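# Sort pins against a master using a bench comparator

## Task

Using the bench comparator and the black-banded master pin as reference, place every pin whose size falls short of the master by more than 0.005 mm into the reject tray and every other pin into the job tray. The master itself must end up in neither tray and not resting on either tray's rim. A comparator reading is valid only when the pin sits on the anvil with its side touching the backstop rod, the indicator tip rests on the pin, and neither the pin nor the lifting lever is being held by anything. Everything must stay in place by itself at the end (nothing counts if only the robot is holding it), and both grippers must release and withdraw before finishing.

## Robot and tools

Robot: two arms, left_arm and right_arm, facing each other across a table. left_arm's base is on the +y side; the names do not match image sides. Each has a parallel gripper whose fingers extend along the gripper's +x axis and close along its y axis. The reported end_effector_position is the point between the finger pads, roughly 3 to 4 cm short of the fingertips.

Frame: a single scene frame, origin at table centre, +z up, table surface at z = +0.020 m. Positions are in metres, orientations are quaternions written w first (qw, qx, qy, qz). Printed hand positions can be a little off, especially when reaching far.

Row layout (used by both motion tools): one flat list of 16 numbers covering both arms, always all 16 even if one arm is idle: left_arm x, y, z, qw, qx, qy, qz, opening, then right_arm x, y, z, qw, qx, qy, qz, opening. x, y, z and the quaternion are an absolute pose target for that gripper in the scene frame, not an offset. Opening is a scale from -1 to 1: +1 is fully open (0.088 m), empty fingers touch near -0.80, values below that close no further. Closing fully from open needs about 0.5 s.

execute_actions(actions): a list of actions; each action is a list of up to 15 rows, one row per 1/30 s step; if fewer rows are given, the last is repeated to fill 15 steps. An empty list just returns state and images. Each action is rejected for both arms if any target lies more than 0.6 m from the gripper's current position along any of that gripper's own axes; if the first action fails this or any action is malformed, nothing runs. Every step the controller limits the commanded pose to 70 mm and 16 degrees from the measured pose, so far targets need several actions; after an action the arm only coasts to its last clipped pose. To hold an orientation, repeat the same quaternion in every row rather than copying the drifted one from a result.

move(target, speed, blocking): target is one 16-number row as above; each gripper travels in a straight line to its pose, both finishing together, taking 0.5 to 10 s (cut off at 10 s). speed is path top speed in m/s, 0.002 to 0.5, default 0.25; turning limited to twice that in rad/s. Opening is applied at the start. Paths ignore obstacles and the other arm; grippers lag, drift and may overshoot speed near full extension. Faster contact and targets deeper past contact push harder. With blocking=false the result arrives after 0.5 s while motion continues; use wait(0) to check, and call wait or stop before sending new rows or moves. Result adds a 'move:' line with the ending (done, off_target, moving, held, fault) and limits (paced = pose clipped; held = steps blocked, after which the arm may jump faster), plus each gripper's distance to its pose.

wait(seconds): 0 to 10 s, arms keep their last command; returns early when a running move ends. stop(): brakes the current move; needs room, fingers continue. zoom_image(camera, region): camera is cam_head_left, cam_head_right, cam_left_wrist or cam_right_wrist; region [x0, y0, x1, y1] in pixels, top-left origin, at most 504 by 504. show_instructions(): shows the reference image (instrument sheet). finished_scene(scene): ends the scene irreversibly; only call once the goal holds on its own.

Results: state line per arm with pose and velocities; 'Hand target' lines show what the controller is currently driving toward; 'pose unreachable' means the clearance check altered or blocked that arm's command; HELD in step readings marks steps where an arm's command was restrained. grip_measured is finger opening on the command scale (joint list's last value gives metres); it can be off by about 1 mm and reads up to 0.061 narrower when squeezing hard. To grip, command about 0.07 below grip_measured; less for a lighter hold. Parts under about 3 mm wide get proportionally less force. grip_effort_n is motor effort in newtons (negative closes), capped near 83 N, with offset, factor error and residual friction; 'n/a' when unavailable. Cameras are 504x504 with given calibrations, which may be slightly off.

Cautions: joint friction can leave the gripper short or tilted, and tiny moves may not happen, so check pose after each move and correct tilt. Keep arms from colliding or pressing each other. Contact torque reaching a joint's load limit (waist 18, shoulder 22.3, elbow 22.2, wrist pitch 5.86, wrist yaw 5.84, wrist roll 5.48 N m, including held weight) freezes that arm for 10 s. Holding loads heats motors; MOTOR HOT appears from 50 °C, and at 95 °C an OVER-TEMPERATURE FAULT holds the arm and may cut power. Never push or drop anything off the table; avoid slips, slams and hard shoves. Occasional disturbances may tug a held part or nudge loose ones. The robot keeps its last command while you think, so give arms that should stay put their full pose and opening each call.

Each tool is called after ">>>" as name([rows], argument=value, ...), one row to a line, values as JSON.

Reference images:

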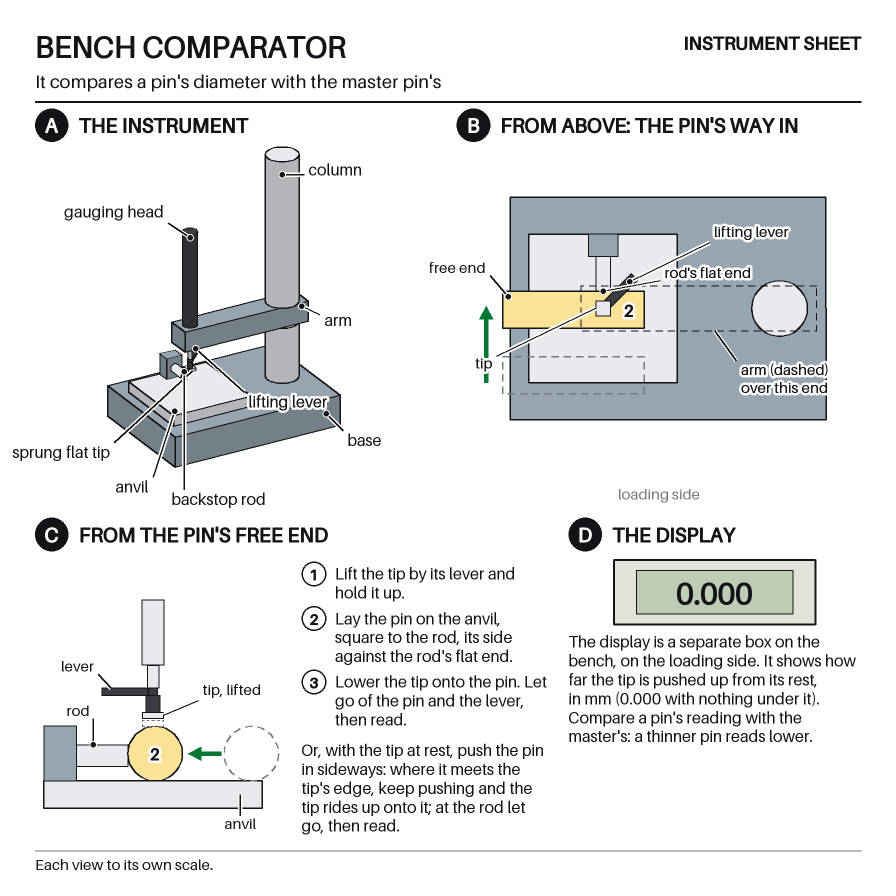

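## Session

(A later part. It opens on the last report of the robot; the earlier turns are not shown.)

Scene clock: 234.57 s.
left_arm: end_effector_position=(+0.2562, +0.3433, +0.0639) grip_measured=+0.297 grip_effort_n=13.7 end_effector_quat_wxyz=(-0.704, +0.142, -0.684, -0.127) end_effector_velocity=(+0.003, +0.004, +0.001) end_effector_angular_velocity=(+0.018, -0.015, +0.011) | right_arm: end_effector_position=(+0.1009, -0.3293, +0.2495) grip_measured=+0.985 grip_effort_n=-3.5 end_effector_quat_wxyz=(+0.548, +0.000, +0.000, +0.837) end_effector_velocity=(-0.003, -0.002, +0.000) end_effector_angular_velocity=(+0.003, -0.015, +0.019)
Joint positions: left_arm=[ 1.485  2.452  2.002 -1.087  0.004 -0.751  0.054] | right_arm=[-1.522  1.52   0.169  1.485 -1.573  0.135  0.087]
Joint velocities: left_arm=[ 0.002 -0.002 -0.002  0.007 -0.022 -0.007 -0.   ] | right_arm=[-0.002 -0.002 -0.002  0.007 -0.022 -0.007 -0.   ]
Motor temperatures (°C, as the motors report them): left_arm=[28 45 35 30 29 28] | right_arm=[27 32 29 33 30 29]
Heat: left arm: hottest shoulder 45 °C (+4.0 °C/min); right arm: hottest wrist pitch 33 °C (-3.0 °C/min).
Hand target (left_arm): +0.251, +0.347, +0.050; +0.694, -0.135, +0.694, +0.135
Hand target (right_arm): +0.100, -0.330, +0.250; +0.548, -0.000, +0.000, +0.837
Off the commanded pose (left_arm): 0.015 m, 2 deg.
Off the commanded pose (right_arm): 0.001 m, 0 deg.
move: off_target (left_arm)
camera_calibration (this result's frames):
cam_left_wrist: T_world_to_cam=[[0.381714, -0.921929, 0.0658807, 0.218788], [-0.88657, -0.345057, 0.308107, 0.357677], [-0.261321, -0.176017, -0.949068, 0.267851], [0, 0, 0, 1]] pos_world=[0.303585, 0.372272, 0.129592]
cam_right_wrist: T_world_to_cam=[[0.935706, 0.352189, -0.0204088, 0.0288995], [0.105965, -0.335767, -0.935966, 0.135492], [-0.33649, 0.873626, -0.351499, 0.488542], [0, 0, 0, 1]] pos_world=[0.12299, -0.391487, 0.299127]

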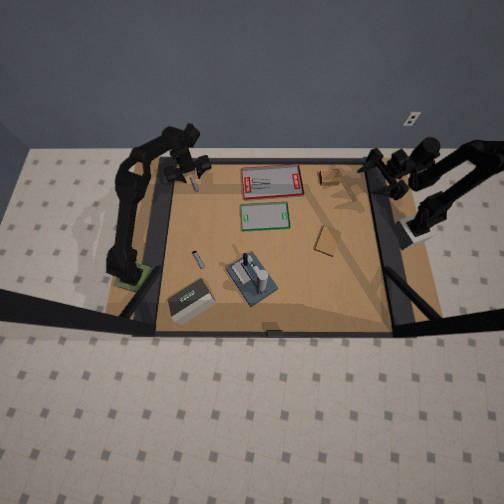

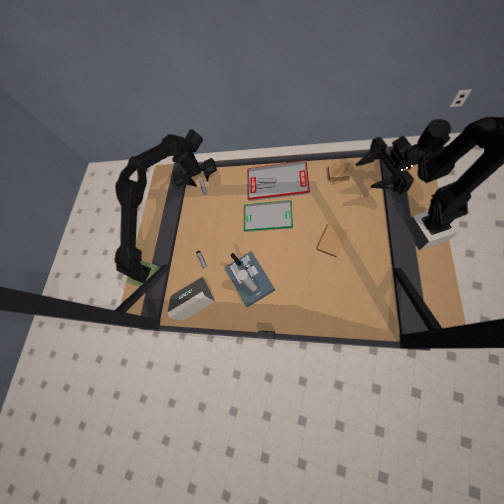

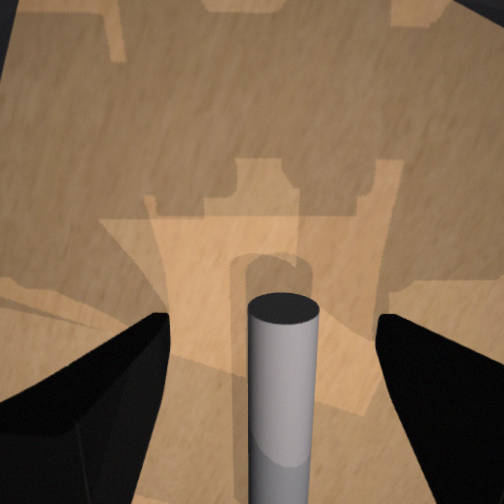

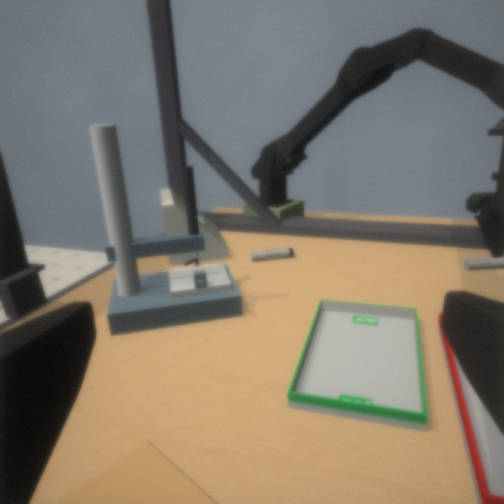

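Good position.

>>> move(target=[0.252,0.347,0.05,0.694,-0.135,0.694,0.135,-0.6,0.1,-0.33,0.25,0.548,0,0,0.837,1])

>>> move(target=[0.25,0.345,0.14,0.694,-0.135,0.694,0.135,-0.6,0.1,-0.33,0.25,0.548,0,0,0.837,1], speed=0.1)

>>> move(target=[-0.129,0.152,0.125,0.678,-0.2008,0.678,0.2008,-0.6,0.1,-0.33,0.25,0.548,0,0,0.837,1])

>>> move(target=[-0.129,0.152,0.093,0.678,-0.2008,0.678,0.2008,-0.6,0.1,-0.33,0.25,0.548,0,0,0.837,1], speed=0.05)

>>> move(target=[-0.110,0.121,0.096,0.678,-0.2008,0.678,0.2008,-0.6,0.1,-0.33,0.25,0.548,0,0,0.837,1], speed=0.03)

>>> move(target=[-0.115,0.126,0.101,0.678,-0.2008,0.678,0.2008,0.0,0.1,-0.33,0.25,0.548,0,0,0.837,1], speed=0.03)

>>> move(target=[-0.115,0.126,0.17,0.678,-0.2008,0.678,0.2008,0.0,0.1,-0.33,0.25,0.548,0,0,0.837,1], speed=0.1)

>>> move(target=[-0.27,0.32,0.2,0.678,-0.2008,0.678,0.2008,0.0,0.1,-0.33,0.25,0.548,0,0,0.837,1])

Scene clock: 241.67 s.
left_arm: end_effector_position=(+0.2568, +0.3463, +0.0637) grip_measured=-0.517 grip_effort_n=-83.5 end_effector_quat_wxyz=(-0.704, +0.142, -0.684, -0.131) end_effector_velocity=(-0.000, +0.000, +0.004) end_effector_angular_velocity=(+0.005, -0.005, +0.020) | right_arm: end_effector_position=(+0.1009, -0.3293, +0.2495) grip_measured=+0.985 grip_effort_n=-3.5 end_effector_quat_wxyz=(+0.548, +0.000, +0.000, +0.837) end_effector_velocity=(-0.003, -0.001, -0.000) end_effector_angular_velocity=(+0.005, -0.019, +0.024)
Joint positions: left_arm=[ 1.489  2.452  2.001 -1.088 -0.001 -0.751  0.014] | right_arm=[-1.522  1.52   0.169  1.485 -1.573  0.135  0.087]
Joint velocities: left_arm=[-0.002 -0.007  0.002 -0.007 -0.007 -0.022 -0.   ] | right_arm=[ 0.002 -0.002  0.002 -0.007 -0.022 -0.022 -0.   ]
Motor temperatures (°C, as the motors report them): left_arm=[28 45 34 30 29 28] | right_arm=[27 32 29 33 30 29]
Heat: left arm: hottest shoulder 45 °C (+4.0 °C/min); right arm: hottest wrist pitch 33 °C (-2.0 °C/min).
Hand target (left_arm): +0.252, +0.347, +0.050; +0.694, -0.135, +0.694, +0.135
Hand target (right_arm): +0.100, -0.330, +0.250; +0.548, -0.000, +0.000, +0.837
Off the commanded pose (left_arm): 0.015 m, 2 deg.
Off the commanded pose (right_arm): 0.001 m, 0 deg.
move: off_target (left_arm)
camera_calibration (this result's frames):
cam_left_wrist: T_world_to_cam=[[0.386109, -0.920471, 0.0604447, 0.220052], [-0.884843, -0.351051, 0.306296, 0.361017], [-0.260717, -0.171748, -0.950015, 0.266755], [0, 0, 0, 1]] pos_world=[0.304026, 0.375101, 0.129543]
cam_right_wrist: T_world_to_cam=[[0.935706, 0.352189, -0.0204088, 0.0288995], [0.105965, -0.335767, -0.935966, 0.135492], [-0.33649, 0.873626, -0.351499, 0.488542], [0, 0, 0, 1]] pos_world=[0.12299, -0.391487, 0.299127]

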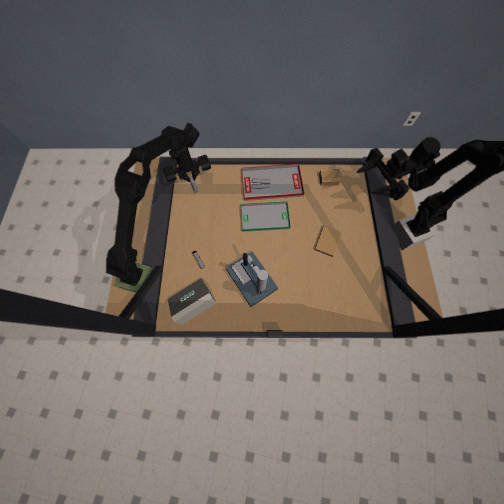

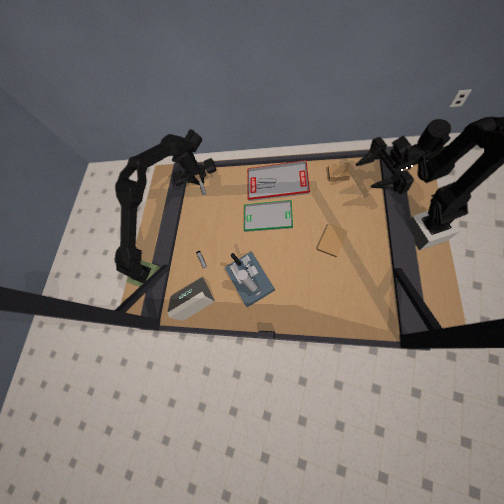

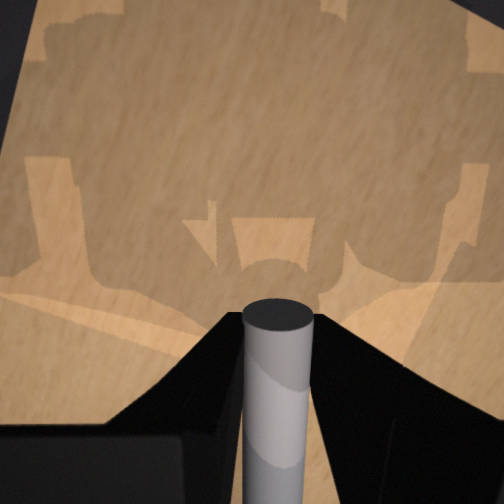

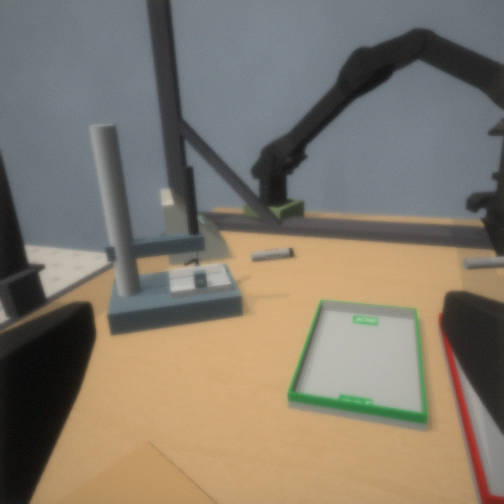

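Scene clock: 243.03 s.
left_arm: end_effector_position=(+0.2490, +0.3471, +0.1346) grip_measured=-0.517 grip_effort_n=-83.5 end_effector_quat_wxyz=(-0.690, +0.132, -0.698, -0.138) end_effector_velocity=(+0.002, +0.002, +0.002) end_effector_angular_velocity=(+0.020, -0.010, +0.005) | right_arm: end_effector_position=(+0.1009, -0.3293, +0.2495) grip_measured=+0.985 grip_effort_n=-3.5 end_effector_quat_wxyz=(+0.548, +0.000, +0.000, +0.837) end_effector_velocity=(-0.002, -0.001, -0.002) end_effector_angular_velocity=(+0.003, -0.009, +0.005)
Joint positions: left_arm=[ 1.485  2.437  2.258 -1.406 -0.001 -0.751  0.014] | right_arm=[-1.522  1.52   0.169  1.485 -1.573  0.135  0.087]
Joint velocities: left_arm=[-0.002  0.002  0.012 -0.007 -0.022 -0.007 -0.   ] | right_arm=[-0.002 -0.002 -0.007 -0.007 -0.007 -0.022  0.   ]
Motor temperatures (°C, as the motors report them): left_arm=[28 45 34 30 29 28] | right_arm=[27 32 29 33 30 29]
Heat: left arm: hottest shoulder 45 °C (+4.0 °C/min); right arm: hottest wrist pitch 33 °C (-2.0 °C/min).
Hand target (left_arm): +0.250, +0.345, +0.140; +0.694, -0.135, +0.694, +0.135
Hand target (right_arm): +0.100, -0.330, +0.250; +0.548, -0.000, +0.000, +0.837
Off the commanded pose (left_arm): 0.006 m, 1 deg.
Off the commanded pose (right_arm): 0.001 m, 0 deg.
move: done
camera_calibration (this result's frames):
cam_left_wrist: T_world_to_cam=[[0.384877, -0.922531, 0.0283971, 0.224832], [-0.872026, -0.353382, 0.338661, 0.326035], [-0.30239, -0.155106, -0.94048, 0.335521], [0, 0, 0, 1]] pos_world=[0.299237, 0.374671, 0.198751]
cam_right_wrist: T_world_to_cam=[[0.935706, 0.352189, -0.0204088, 0.0288995], [0.105965, -0.335767, -0.935966, 0.135492], [-0.33649, 0.873626, -0.351499, 0.488542], [0, 0, 0, 1]] pos_world=[0.12299, -0.391487, 0.299127]

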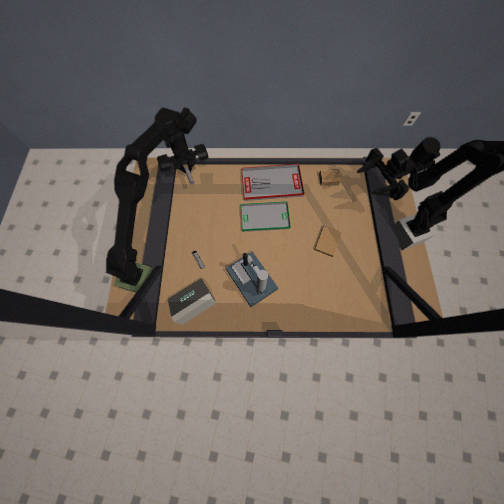

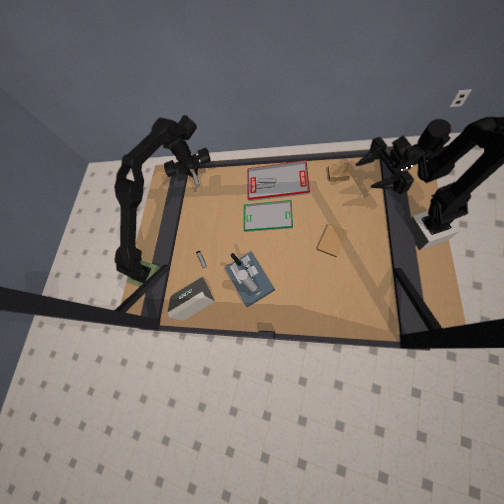

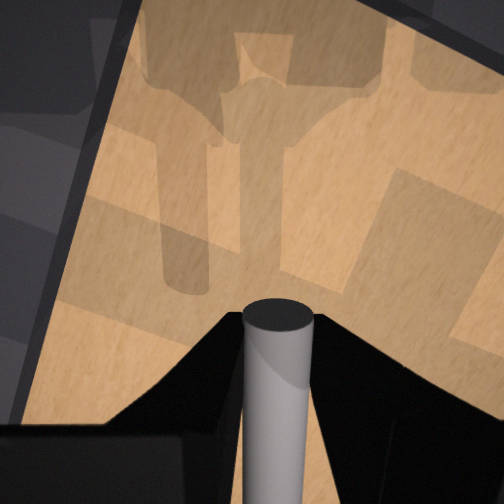

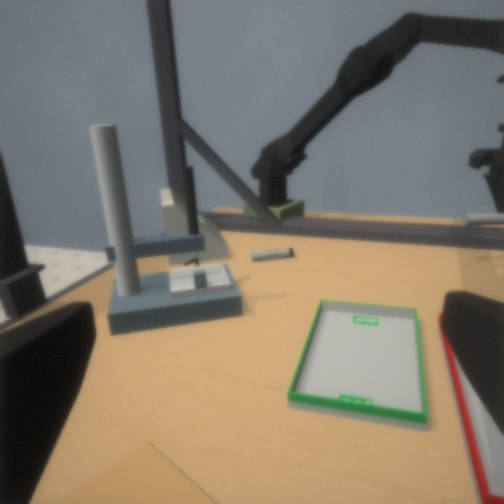

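Scene clock: 245.30 s.
left_arm: end_effector_position=(-0.1254, +0.1545, +0.1254) grip_measured=-0.517 grip_effort_n=-83.5 end_effector_quat_wxyz=(-0.680, +0.197, -0.675, -0.205) end_effector_velocity=(-0.005, -0.003, +0.000) end_effector_angular_velocity=(+0.001, +0.007, +0.010) | right_arm: end_effector_position=(+0.1009, -0.3293, +0.2495) grip_measured=+0.985 grip_effort_n=-3.5 end_effector_quat_wxyz=(+0.548, +0.000, +0.000, +0.837) end_effector_velocity=(-0.002, -0.001, -0.002) end_effector_angular_velocity=(-0.003, +0.004, +0.005)
Joint positions: left_arm=[ 0.455  1.982  1.481 -1.083 -0.006 -1.974  0.014] | right_arm=[-1.522  1.52   0.169  1.485 -1.573  0.135  0.087]
Joint velocities: left_arm=[-0.012  0.007  0.012 -0.007  0.007 -0.022 -0.   ] | right_arm=[-0.002 -0.002 -0.007 -0.007 -0.007 -0.007 -0.   ]
Motor temperatures (°C, as the motors report them): left_arm=[28 45 34 30 29 28] | right_arm=[27 32 29 33 30 29]
Heat: left arm: hottest shoulder 45 °C (+3.0 °C/min); right arm: hottest wrist pitch 33 °C (-2.0 °C/min).
Hand target (left_arm): -0.126, +0.151, +0.125; +0.682, -0.197, +0.674, +0.204
Hand target (right_arm): +0.100, -0.330, +0.250; +0.548, -0.000, +0.000, +0.837
Off the commanded pose (left_arm): 0.004 m, 1 deg.
Off the commanded pose (right_arm): 0.001 m, 0 deg.
move: done
camera_calibration (this result's frames):
cam_left_wrist: T_world_to_cam=[[0.553128, -0.832549, 0.030195, 0.198538], [-0.794458, -0.516218, 0.319931, -0.0281836], [-0.250771, -0.200952, -0.946959, 0.198195], [0, 0, 0, 1]] pos_world=[-0.082506, 0.190571, 0.190705]
cam_right_wrist: T_world_to_cam=[[0.935706, 0.352189, -0.0204088, 0.0288995], [0.105965, -0.335767, -0.935966, 0.135492], [-0.33649, 0.873626, -0.351499, 0.488542], [0, 0, 0, 1]] pos_world=[0.12299, -0.391487, 0.299127]

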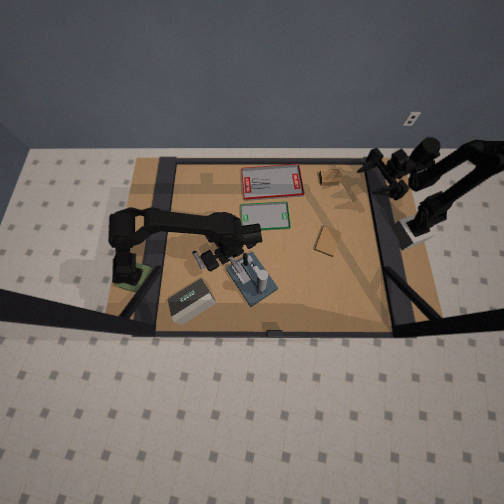

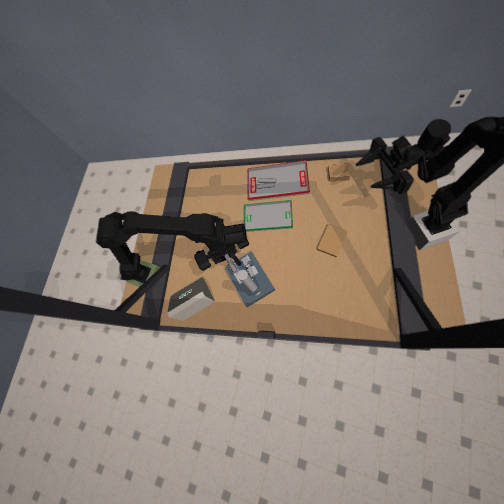

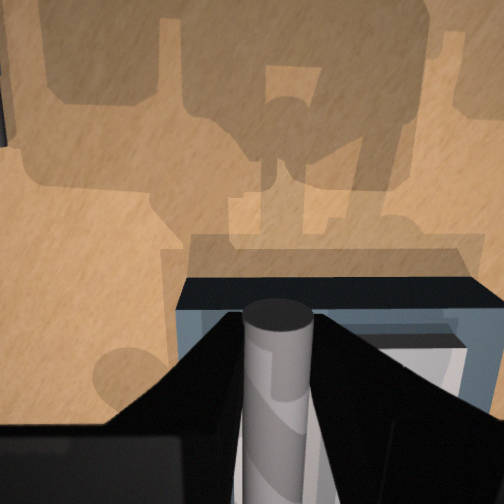

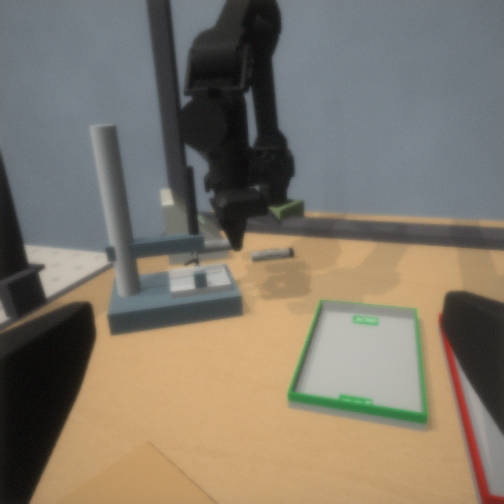

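Scene clock: 246.27 s.
left_arm: end_effector_position=(-0.1266, +0.1495, +0.1002) grip_measured=-0.517 grip_effort_n=-83.5 end_effector_quat_wxyz=(-0.679, +0.207, -0.677, -0.195) end_effector_velocity=(-0.003, +0.008, -0.002) end_effector_angular_velocity=(+0.033, -0.002, -0.015) | right_arm: end_effector_position=(+0.1009, -0.3293, +0.2495) grip_measured=+0.985 grip_effort_n=-3.5 end_effector_quat_wxyz=(+0.548, +0.000, +0.000, +0.837) end_effector_velocity=(-0.003, -0.001, -0.001) end_effector_angular_velocity=(+0.005, -0.014, +0.010)
Joint positions: left_arm=[ 0.45   2.004  1.409 -0.958 -0.005 -1.979  0.014] | right_arm=[-1.522  1.52   0.169  1.485 -1.573  0.135  0.087]
Joint velocities: left_arm=[-0.007 -0.002 -0.012 -0.022 -0.007  0.007 -0.   ] | right_arm=[ 0.002 -0.007 -0.007 -0.007 -0.007 -0.022 -0.   ]
Motor temperatures (°C, as the motors report them): left_arm=[28 45 34 30 29 28] | right_arm=[27 32 29 33 30 29]
Heat: left arm: hottest shoulder 45 °C (+4.0 °C/min); right arm: hottest wrist pitch 33 °C (-2.0 °C/min).
Hand target (left_arm): -0.129, +0.152, +0.093; +0.678, -0.201, +0.678, +0.201
Hand target (right_arm): +0.100, -0.330, +0.250; +0.548, -0.000, +0.000, +0.837
Off the commanded pose (left_arm): 0.008 m, 1 deg.
Off the commanded pose (right_arm): 0.001 m, 0 deg.
move: done
camera_calibration (this result's frames):
cam_left_wrist: T_world_to_cam=[[0.552622, -0.831473, 0.057107, 0.192846], [-0.796058, -0.506311, 0.331573, -0.0265723], [-0.24678, -0.228695, -0.9417, 0.177134], [0, 0, 0, 1]] pos_world=[-0.0840107, 0.187402, 0.164605]
cam_right_wrist: T_world_to_cam=[[0.935706, 0.352189, -0.0204088, 0.0288995], [0.105965, -0.335767, -0.935966, 0.135492], [-0.33649, 0.873626, -0.351499, 0.488542], [0, 0, 0, 1]] pos_world=[0.12299, -0.391487, 0.299127]

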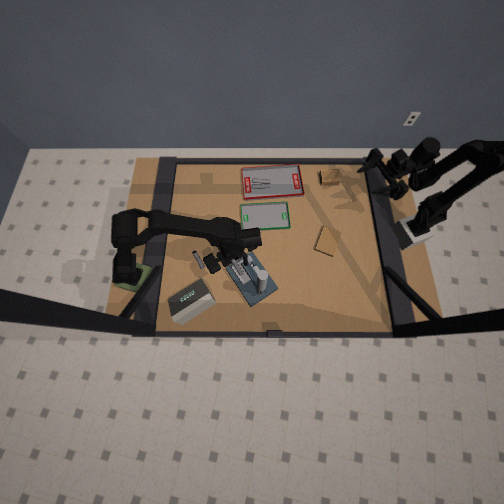

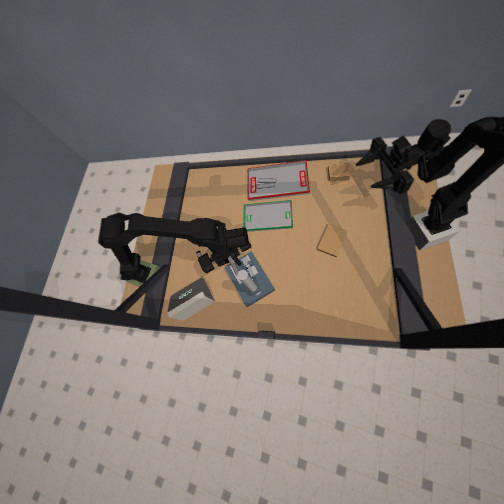

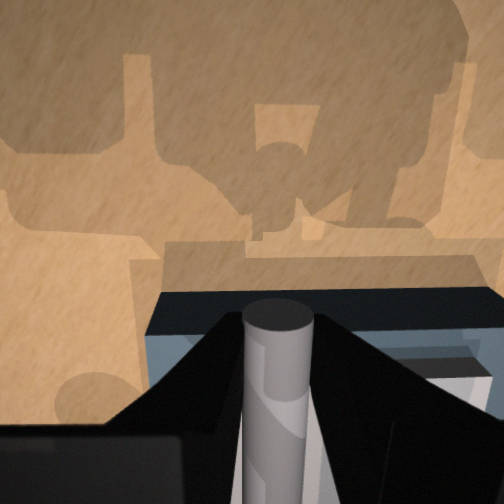

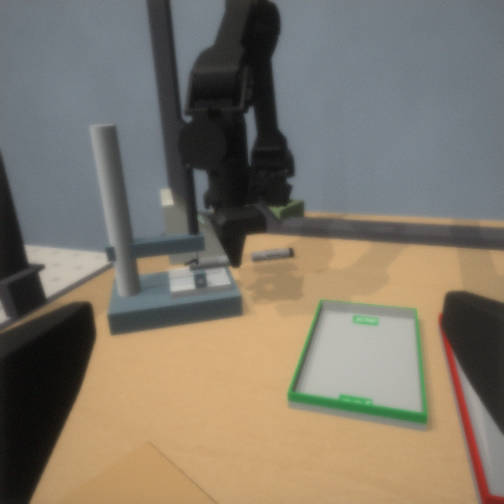

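Scene clock: 247.60 s.
left_arm: end_effector_position=(-0.1143, +0.1262, +0.1010) grip_measured=-0.517 grip_effort_n=-83.5 end_effector_quat_wxyz=(-0.679, +0.197, -0.679, -0.199) end_effector_velocity=(+0.002, -0.000, +0.001) end_effector_angular_velocity=(+0.013, -0.005, -0.005) | right_arm: end_effector_position=(+0.1009, -0.3293, +0.2495) grip_measured=+0.985 grip_effort_n=-3.0 end_effector_quat_wxyz=(+0.548, +0.000, +0.000, +0.837) end_effector_velocity=(-0.001, -0.001, +0.000) end_effector_angular_velocity=(+0.011, -0.027, +0.005)
Joint positions: left_arm=[ 0.472  2.11   1.573 -1.036 -0.    -1.947  0.014] | right_arm=[-1.522  1.52   0.169  1.485 -1.573  0.135  0.087]
Joint velocities: left_arm=[ 0.002  0.012  0.022 -0.022 -0.007  0.007 -0.   ] | right_arm=[-0.002 -0.002 -0.002  0.007 -0.007 -0.022 -0.   ]
Motor temperatures (°C, as the motors report them): left_arm=[28 45 34 30 29 28] | right_arm=[27 32 29 33 30 29]
Heat: left arm: hottest shoulder 45 °C (+4.0 °C/min); right arm: hottest wrist pitch 33 °C (-2.0 °C/min).
Hand target (left_arm): -0.110, +0.121, +0.096; +0.678, -0.201, +0.678, +0.201
Hand target (right_arm): +0.100, -0.330, +0.250; +0.548, -0.000, +0.000, +0.837
Off the commanded pose (left_arm): 0.008 m, 1 deg.
Off the commanded pose (right_arm): 0.001 m, 0 deg.
move: done
camera_calibration (this result's frames):
cam_left_wrist: T_world_to_cam=[[0.545324, -0.837404, 0.0370982, 0.1686], [-0.798118, -0.505195, 0.328307, -0.0288413], [-0.256184, -0.208642, -0.943842, 0.172152], [0, 0, 0, 1]] pos_world=[-0.070858, 0.162534, 0.165698]
cam_right_wrist: T_world_to_cam=[[0.935706, 0.352189, -0.0204088, 0.0288995], [0.105965, -0.335767, -0.935966, 0.135492], [-0.33649, 0.873626, -0.351499, 0.488542], [0, 0, 0, 1]] pos_world=[0.12299, -0.391487, 0.299127]

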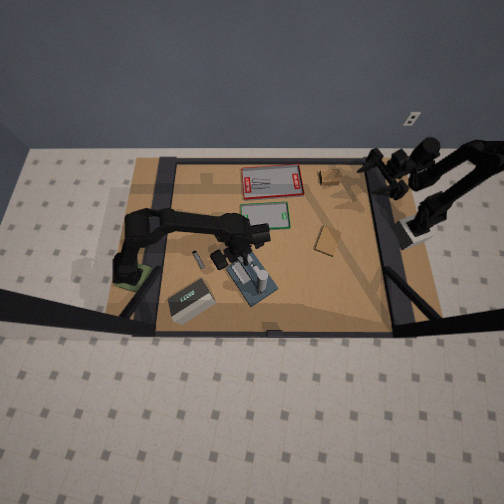

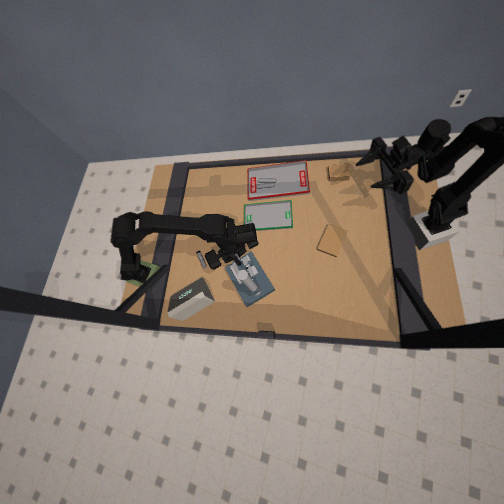

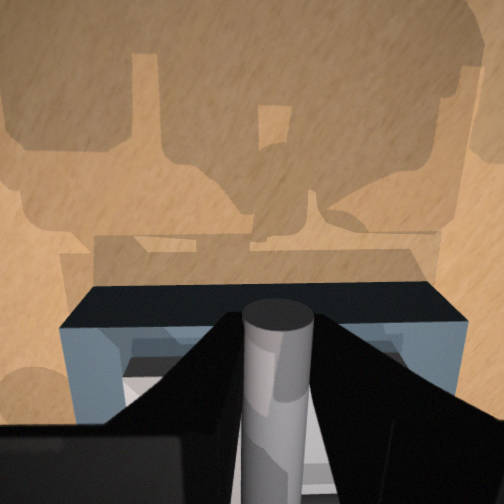

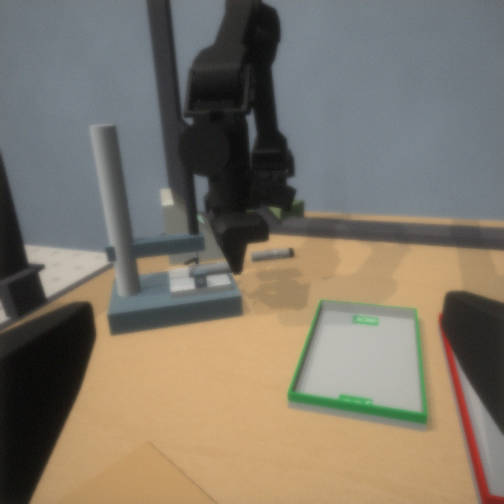

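Scene clock: 248.30 s.
left_arm: end_effector_position=(-0.1140, +0.1254, +0.1010) grip_measured=-0.005 grip_effort_n=14.2 end_effector_quat_wxyz=(-0.678, +0.201, -0.678, -0.200) end_effector_velocity=(-0.002, +0.001, -0.000) end_effector_angular_velocity=(+0.006, +0.009, +0.005) | right_arm: end_effector_position=(+0.1009, -0.3293, +0.2495) grip_measured=+0.985 grip_effort_n=-3.5 end_effector_quat_wxyz=(+0.548, +0.000, +0.000, +0.837) end_effector_velocity=(-0.001, -0.001, +0.000) end_effector_angular_velocity=(+0.005, -0.014, +0.005)
Joint positions: left_arm=[ 0.472  2.11   1.573 -1.032 -0.    -1.954  0.039] | right_arm=[-1.522  1.52   0.169  1.485 -1.573  0.135  0.087]
Joint velocities: left_arm=[-0.002  0.002  0.002 -0.007  0.007 -0.007  0.001] | right_arm=[-0.002 -0.002 -0.002  0.007 -0.007 -0.007 -0.   ]
Motor temperatures (°C, as the motors report them): left_arm=[28 45 34 30 29 28] | right_arm=[27 32 29 33 30 29]
Heat: left arm: hottest shoulder 45 °C (+4.0 °C/min); right arm: hottest wrist pitch 33 °C (-2.0 °C/min).
Hand target (left_arm): -0.115, +0.126, +0.101; +0.678, -0.201, +0.678, +0.201
Hand target (right_arm): +0.100, -0.330, +0.250; +0.548, -0.000, +0.000, +0.837
Off the commanded pose (left_arm): 0.001 m, 0 deg.
Off the commanded pose (right_arm): 0.001 m, 0 deg.
move: done
camera_calibration (this result's frames):
cam_left_wrist: T_world_to_cam=[[0.551985, -0.832863, 0.0406286, 0.167606], [-0.794291, -0.510341, 0.329627, -0.028046], [-0.2538, -0.21422, -0.943237, 0.172976], [0, 0, 0, 1]] pos_world=[-0.0708918, 0.162335, 0.165592]
cam_right_wrist: T_world_to_cam=[[0.935706, 0.352189, -0.0204088, 0.0288995], [0.105965, -0.335767, -0.935966, 0.135492], [-0.33649, 0.873626, -0.351499, 0.488542], [0, 0, 0, 1]] pos_world=[0.12299, -0.391487, 0.299127]

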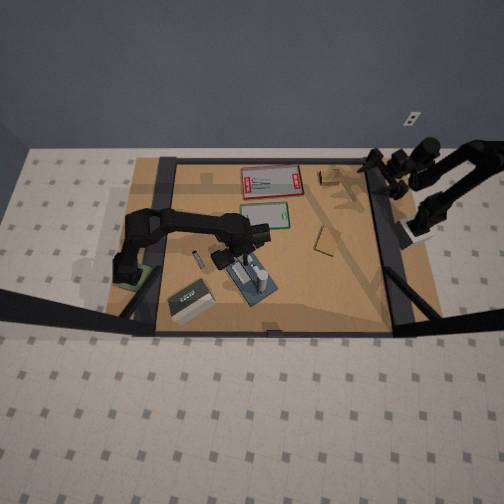

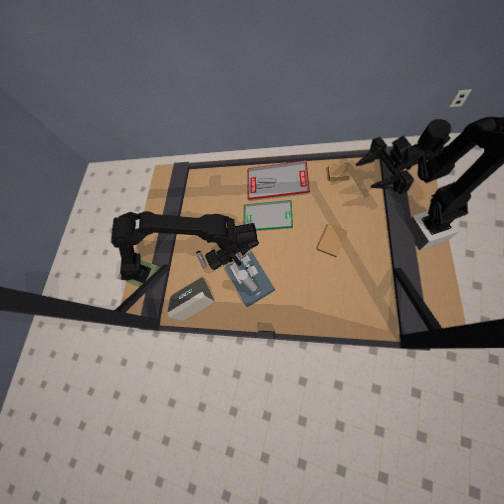

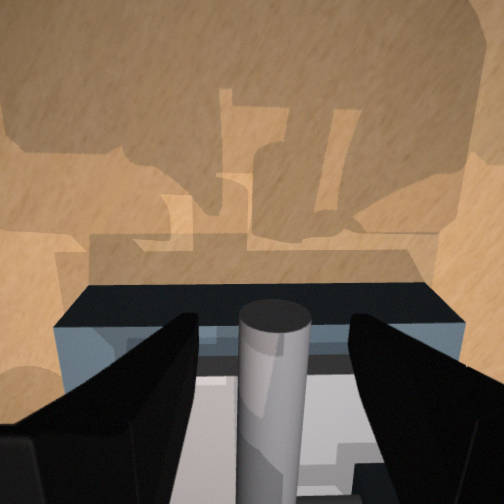

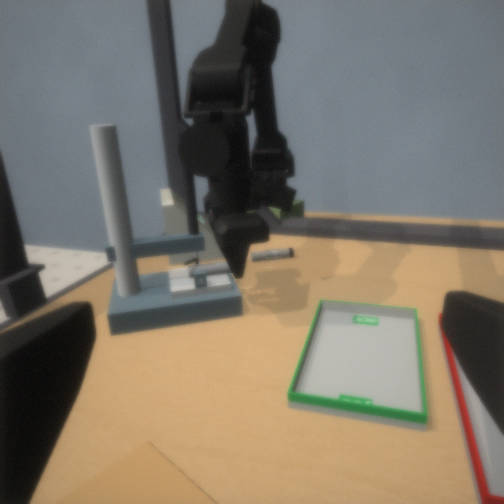

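Scene clock: 249.43 s.
left_arm: end_effector_position=(-0.1144, +0.1276, +0.1650) grip_measured=-0.003 grip_effort_n=14.2 end_effector_quat_wxyz=(-0.679, +0.196, -0.677, -0.205) end_effector_velocity=(+0.000, -0.000, +0.006) end_effector_angular_velocity=(-0.001, -0.008, +0.005) | right_arm: end_effector_position=(+0.1009, -0.3293, +0.2495) grip_measured=+0.985 grip_effort_n=-3.5 end_effector_quat_wxyz=(+0.548, +0.000, +0.000, +0.837) end_effector_velocity=(+0.000, -0.001, -0.001) end_effector_angular_velocity=(-0.001, -0.000, -0.000)
Joint positions: left_arm=[ 0.472  2.068  1.767 -1.283 -0.    -1.955  0.039] | right_arm=[-1.522  1.52   0.169  1.485 -1.573  0.135  0.087]
Joint velocities: left_arm=[-0.002 -0.002  0.022 -0.022 -0.007 -0.007 -0.   ] | right_arm=[-0.007 -0.002 -0.002 -0.007 -0.007 -0.007 -0.   ]
Motor temperatures (°C, as the motors report them): left_arm=[28 45 34 30 29 28] | right_arm=[27 32 29 33 30 29]
Heat: left arm: hottest shoulder 45 °C (+4.1 °C/min); right arm: hottest wrist pitch 33 °C (-2.0 °C/min).
Hand target (left_arm): -0.115, +0.126, +0.170; +0.678, -0.201, +0.678, +0.201
Hand target (right_arm): +0.100, -0.330, +0.250; +0.548, -0.000, +0.000, +0.837
Off the commanded pose (left_arm): 0.005 m, 1 deg.
Off the commanded pose (right_arm): 0.001 m, 0 deg.
move: done
camera_calibration (this result's frames):
cam_left_wrist: T_world_to_cam=[[0.552395, -0.833126, 0.0276037, 0.169263], [-0.793217, -0.515177, 0.324652, -0.0468221], [-0.256255, -0.201232, -0.945431, 0.232152], [0, 0, 0, 1]] pos_world=[-0.0711502, 0.163612, 0.230012]
cam_right_wrist: T_world_to_cam=[[0.935706, 0.352189, -0.0204088, 0.0288995], [0.105965, -0.335767, -0.935966, 0.135492], [-0.33649, 0.873626, -0.351499, 0.488542], [0, 0, 0, 1]] pos_world=[0.12299, -0.391487, 0.299127]

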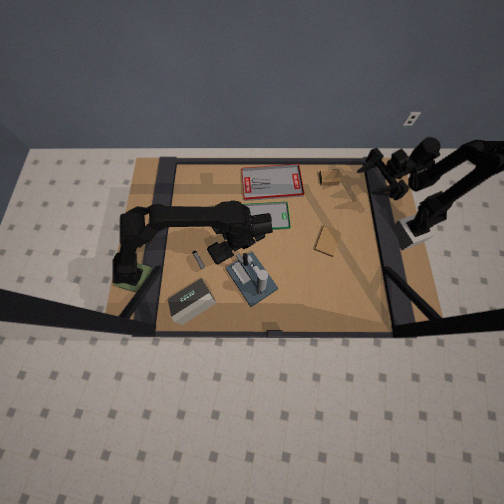

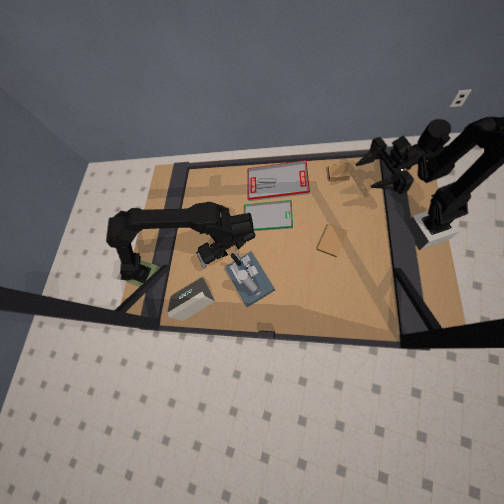

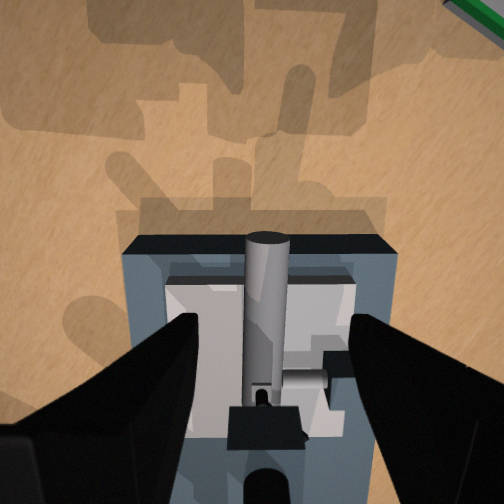

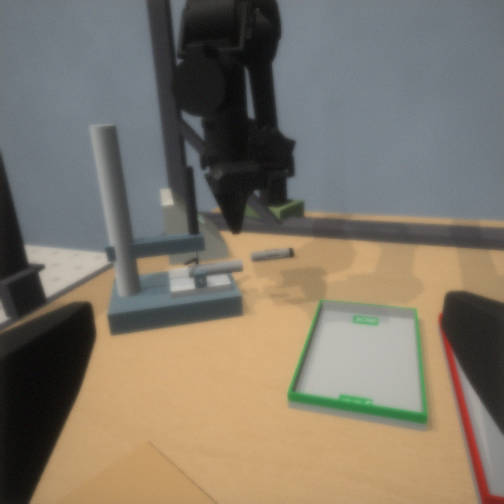

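Scene clock: 251.07 s.
left_arm: end_effector_position=(-0.2714, +0.3155, +0.2026) grip_measured=-0.003 grip_effort_n=14.2 end_effector_quat_wxyz=(-0.678, +0.202, -0.678, -0.200) end_effector_velocity=(+0.003, +0.006, -0.000) end_effector_angular_velocity=(+0.012, -0.029, +0.010) | right_arm: end_effector_position=(+0.1008, -0.3293, +0.2496) grip_measured=+0.985 grip_effort_n=-3.0 end_effector_quat_wxyz=(+0.548, -0.000, +0.000, +0.837) end_effector_velocity=(-0.001, -0.001, -0.001) end_effector_angular_velocity=(-0.007, +0.013, +0.005)
Joint positions: left_arm=[-0.109  1.353  1.099 -1.313 -0.002 -2.537  0.039] | right_arm=[-1.522  1.52   0.169  1.485 -1.573  0.135  0.087]
Joint velocities: left_arm=[-0.012 -0.007 -0.007 -0.022 -0.022 -0.022 -0.   ] | right_arm=[-0.002 -0.002 -0.002 -0.007 -0.007  0.007 -0.   ]
Motor temperatures (°C, as the motors report them): left_arm=[28 45 34 30 29 28] | right_arm=[27 32 29 33 30 29]
Heat: left arm: hottest shoulder 45 °C (+4.0 °C/min); right arm: hottest wrist pitch 33 °C (-2.0 °C/min).
Hand target (left_arm): -0.270, +0.319, +0.201; +0.681, -0.201, +0.675, +0.200
Hand target (right_arm): +0.100, -0.330, +0.250; +0.548, -0.000, -0.000, +0.837
Off the commanded pose (left_arm): 0.005 m, 0 deg.
Off the commanded pose (right_arm): 0.001 m, 0 deg.
move: done
camera_calibration (this result's frames):
cam_left_wrist: T_world_to_cam=[[0.55262, -0.832338, 0.0427241, 0.408208], [-0.793921, -0.510131, 0.33084, -0.0898], [-0.253576, -0.216748, -0.942719, 0.270314], [0, 0, 0, 1]] pos_world=[-0.228332, 0.352547, 0.2671]
cam_right_wrist: T_world_to_cam=[[0.935713, 0.352192, -0.0200279, 0.0288238], [0.106292, -0.335625, -0.93598, 0.135567], [-0.336367, 0.87368, -0.351484, 0.488566], [0, 0, 0, 1]] pos_world=[0.122957, -0.391502, 0.299189]

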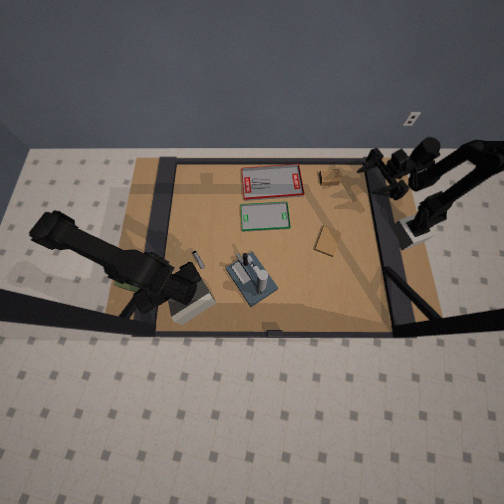

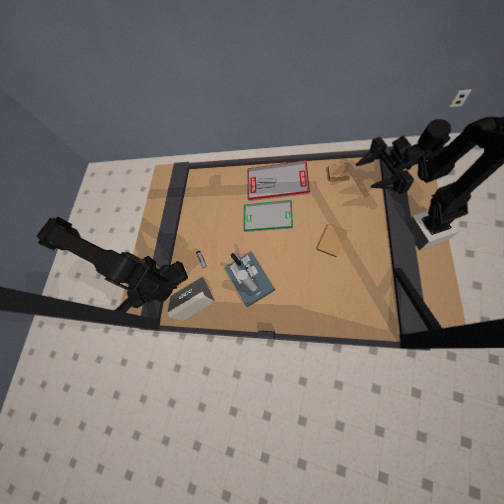

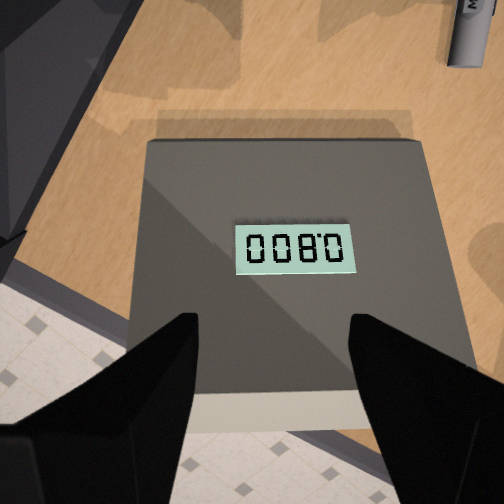

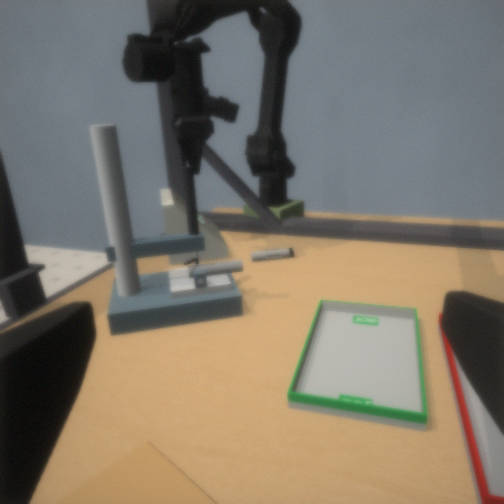

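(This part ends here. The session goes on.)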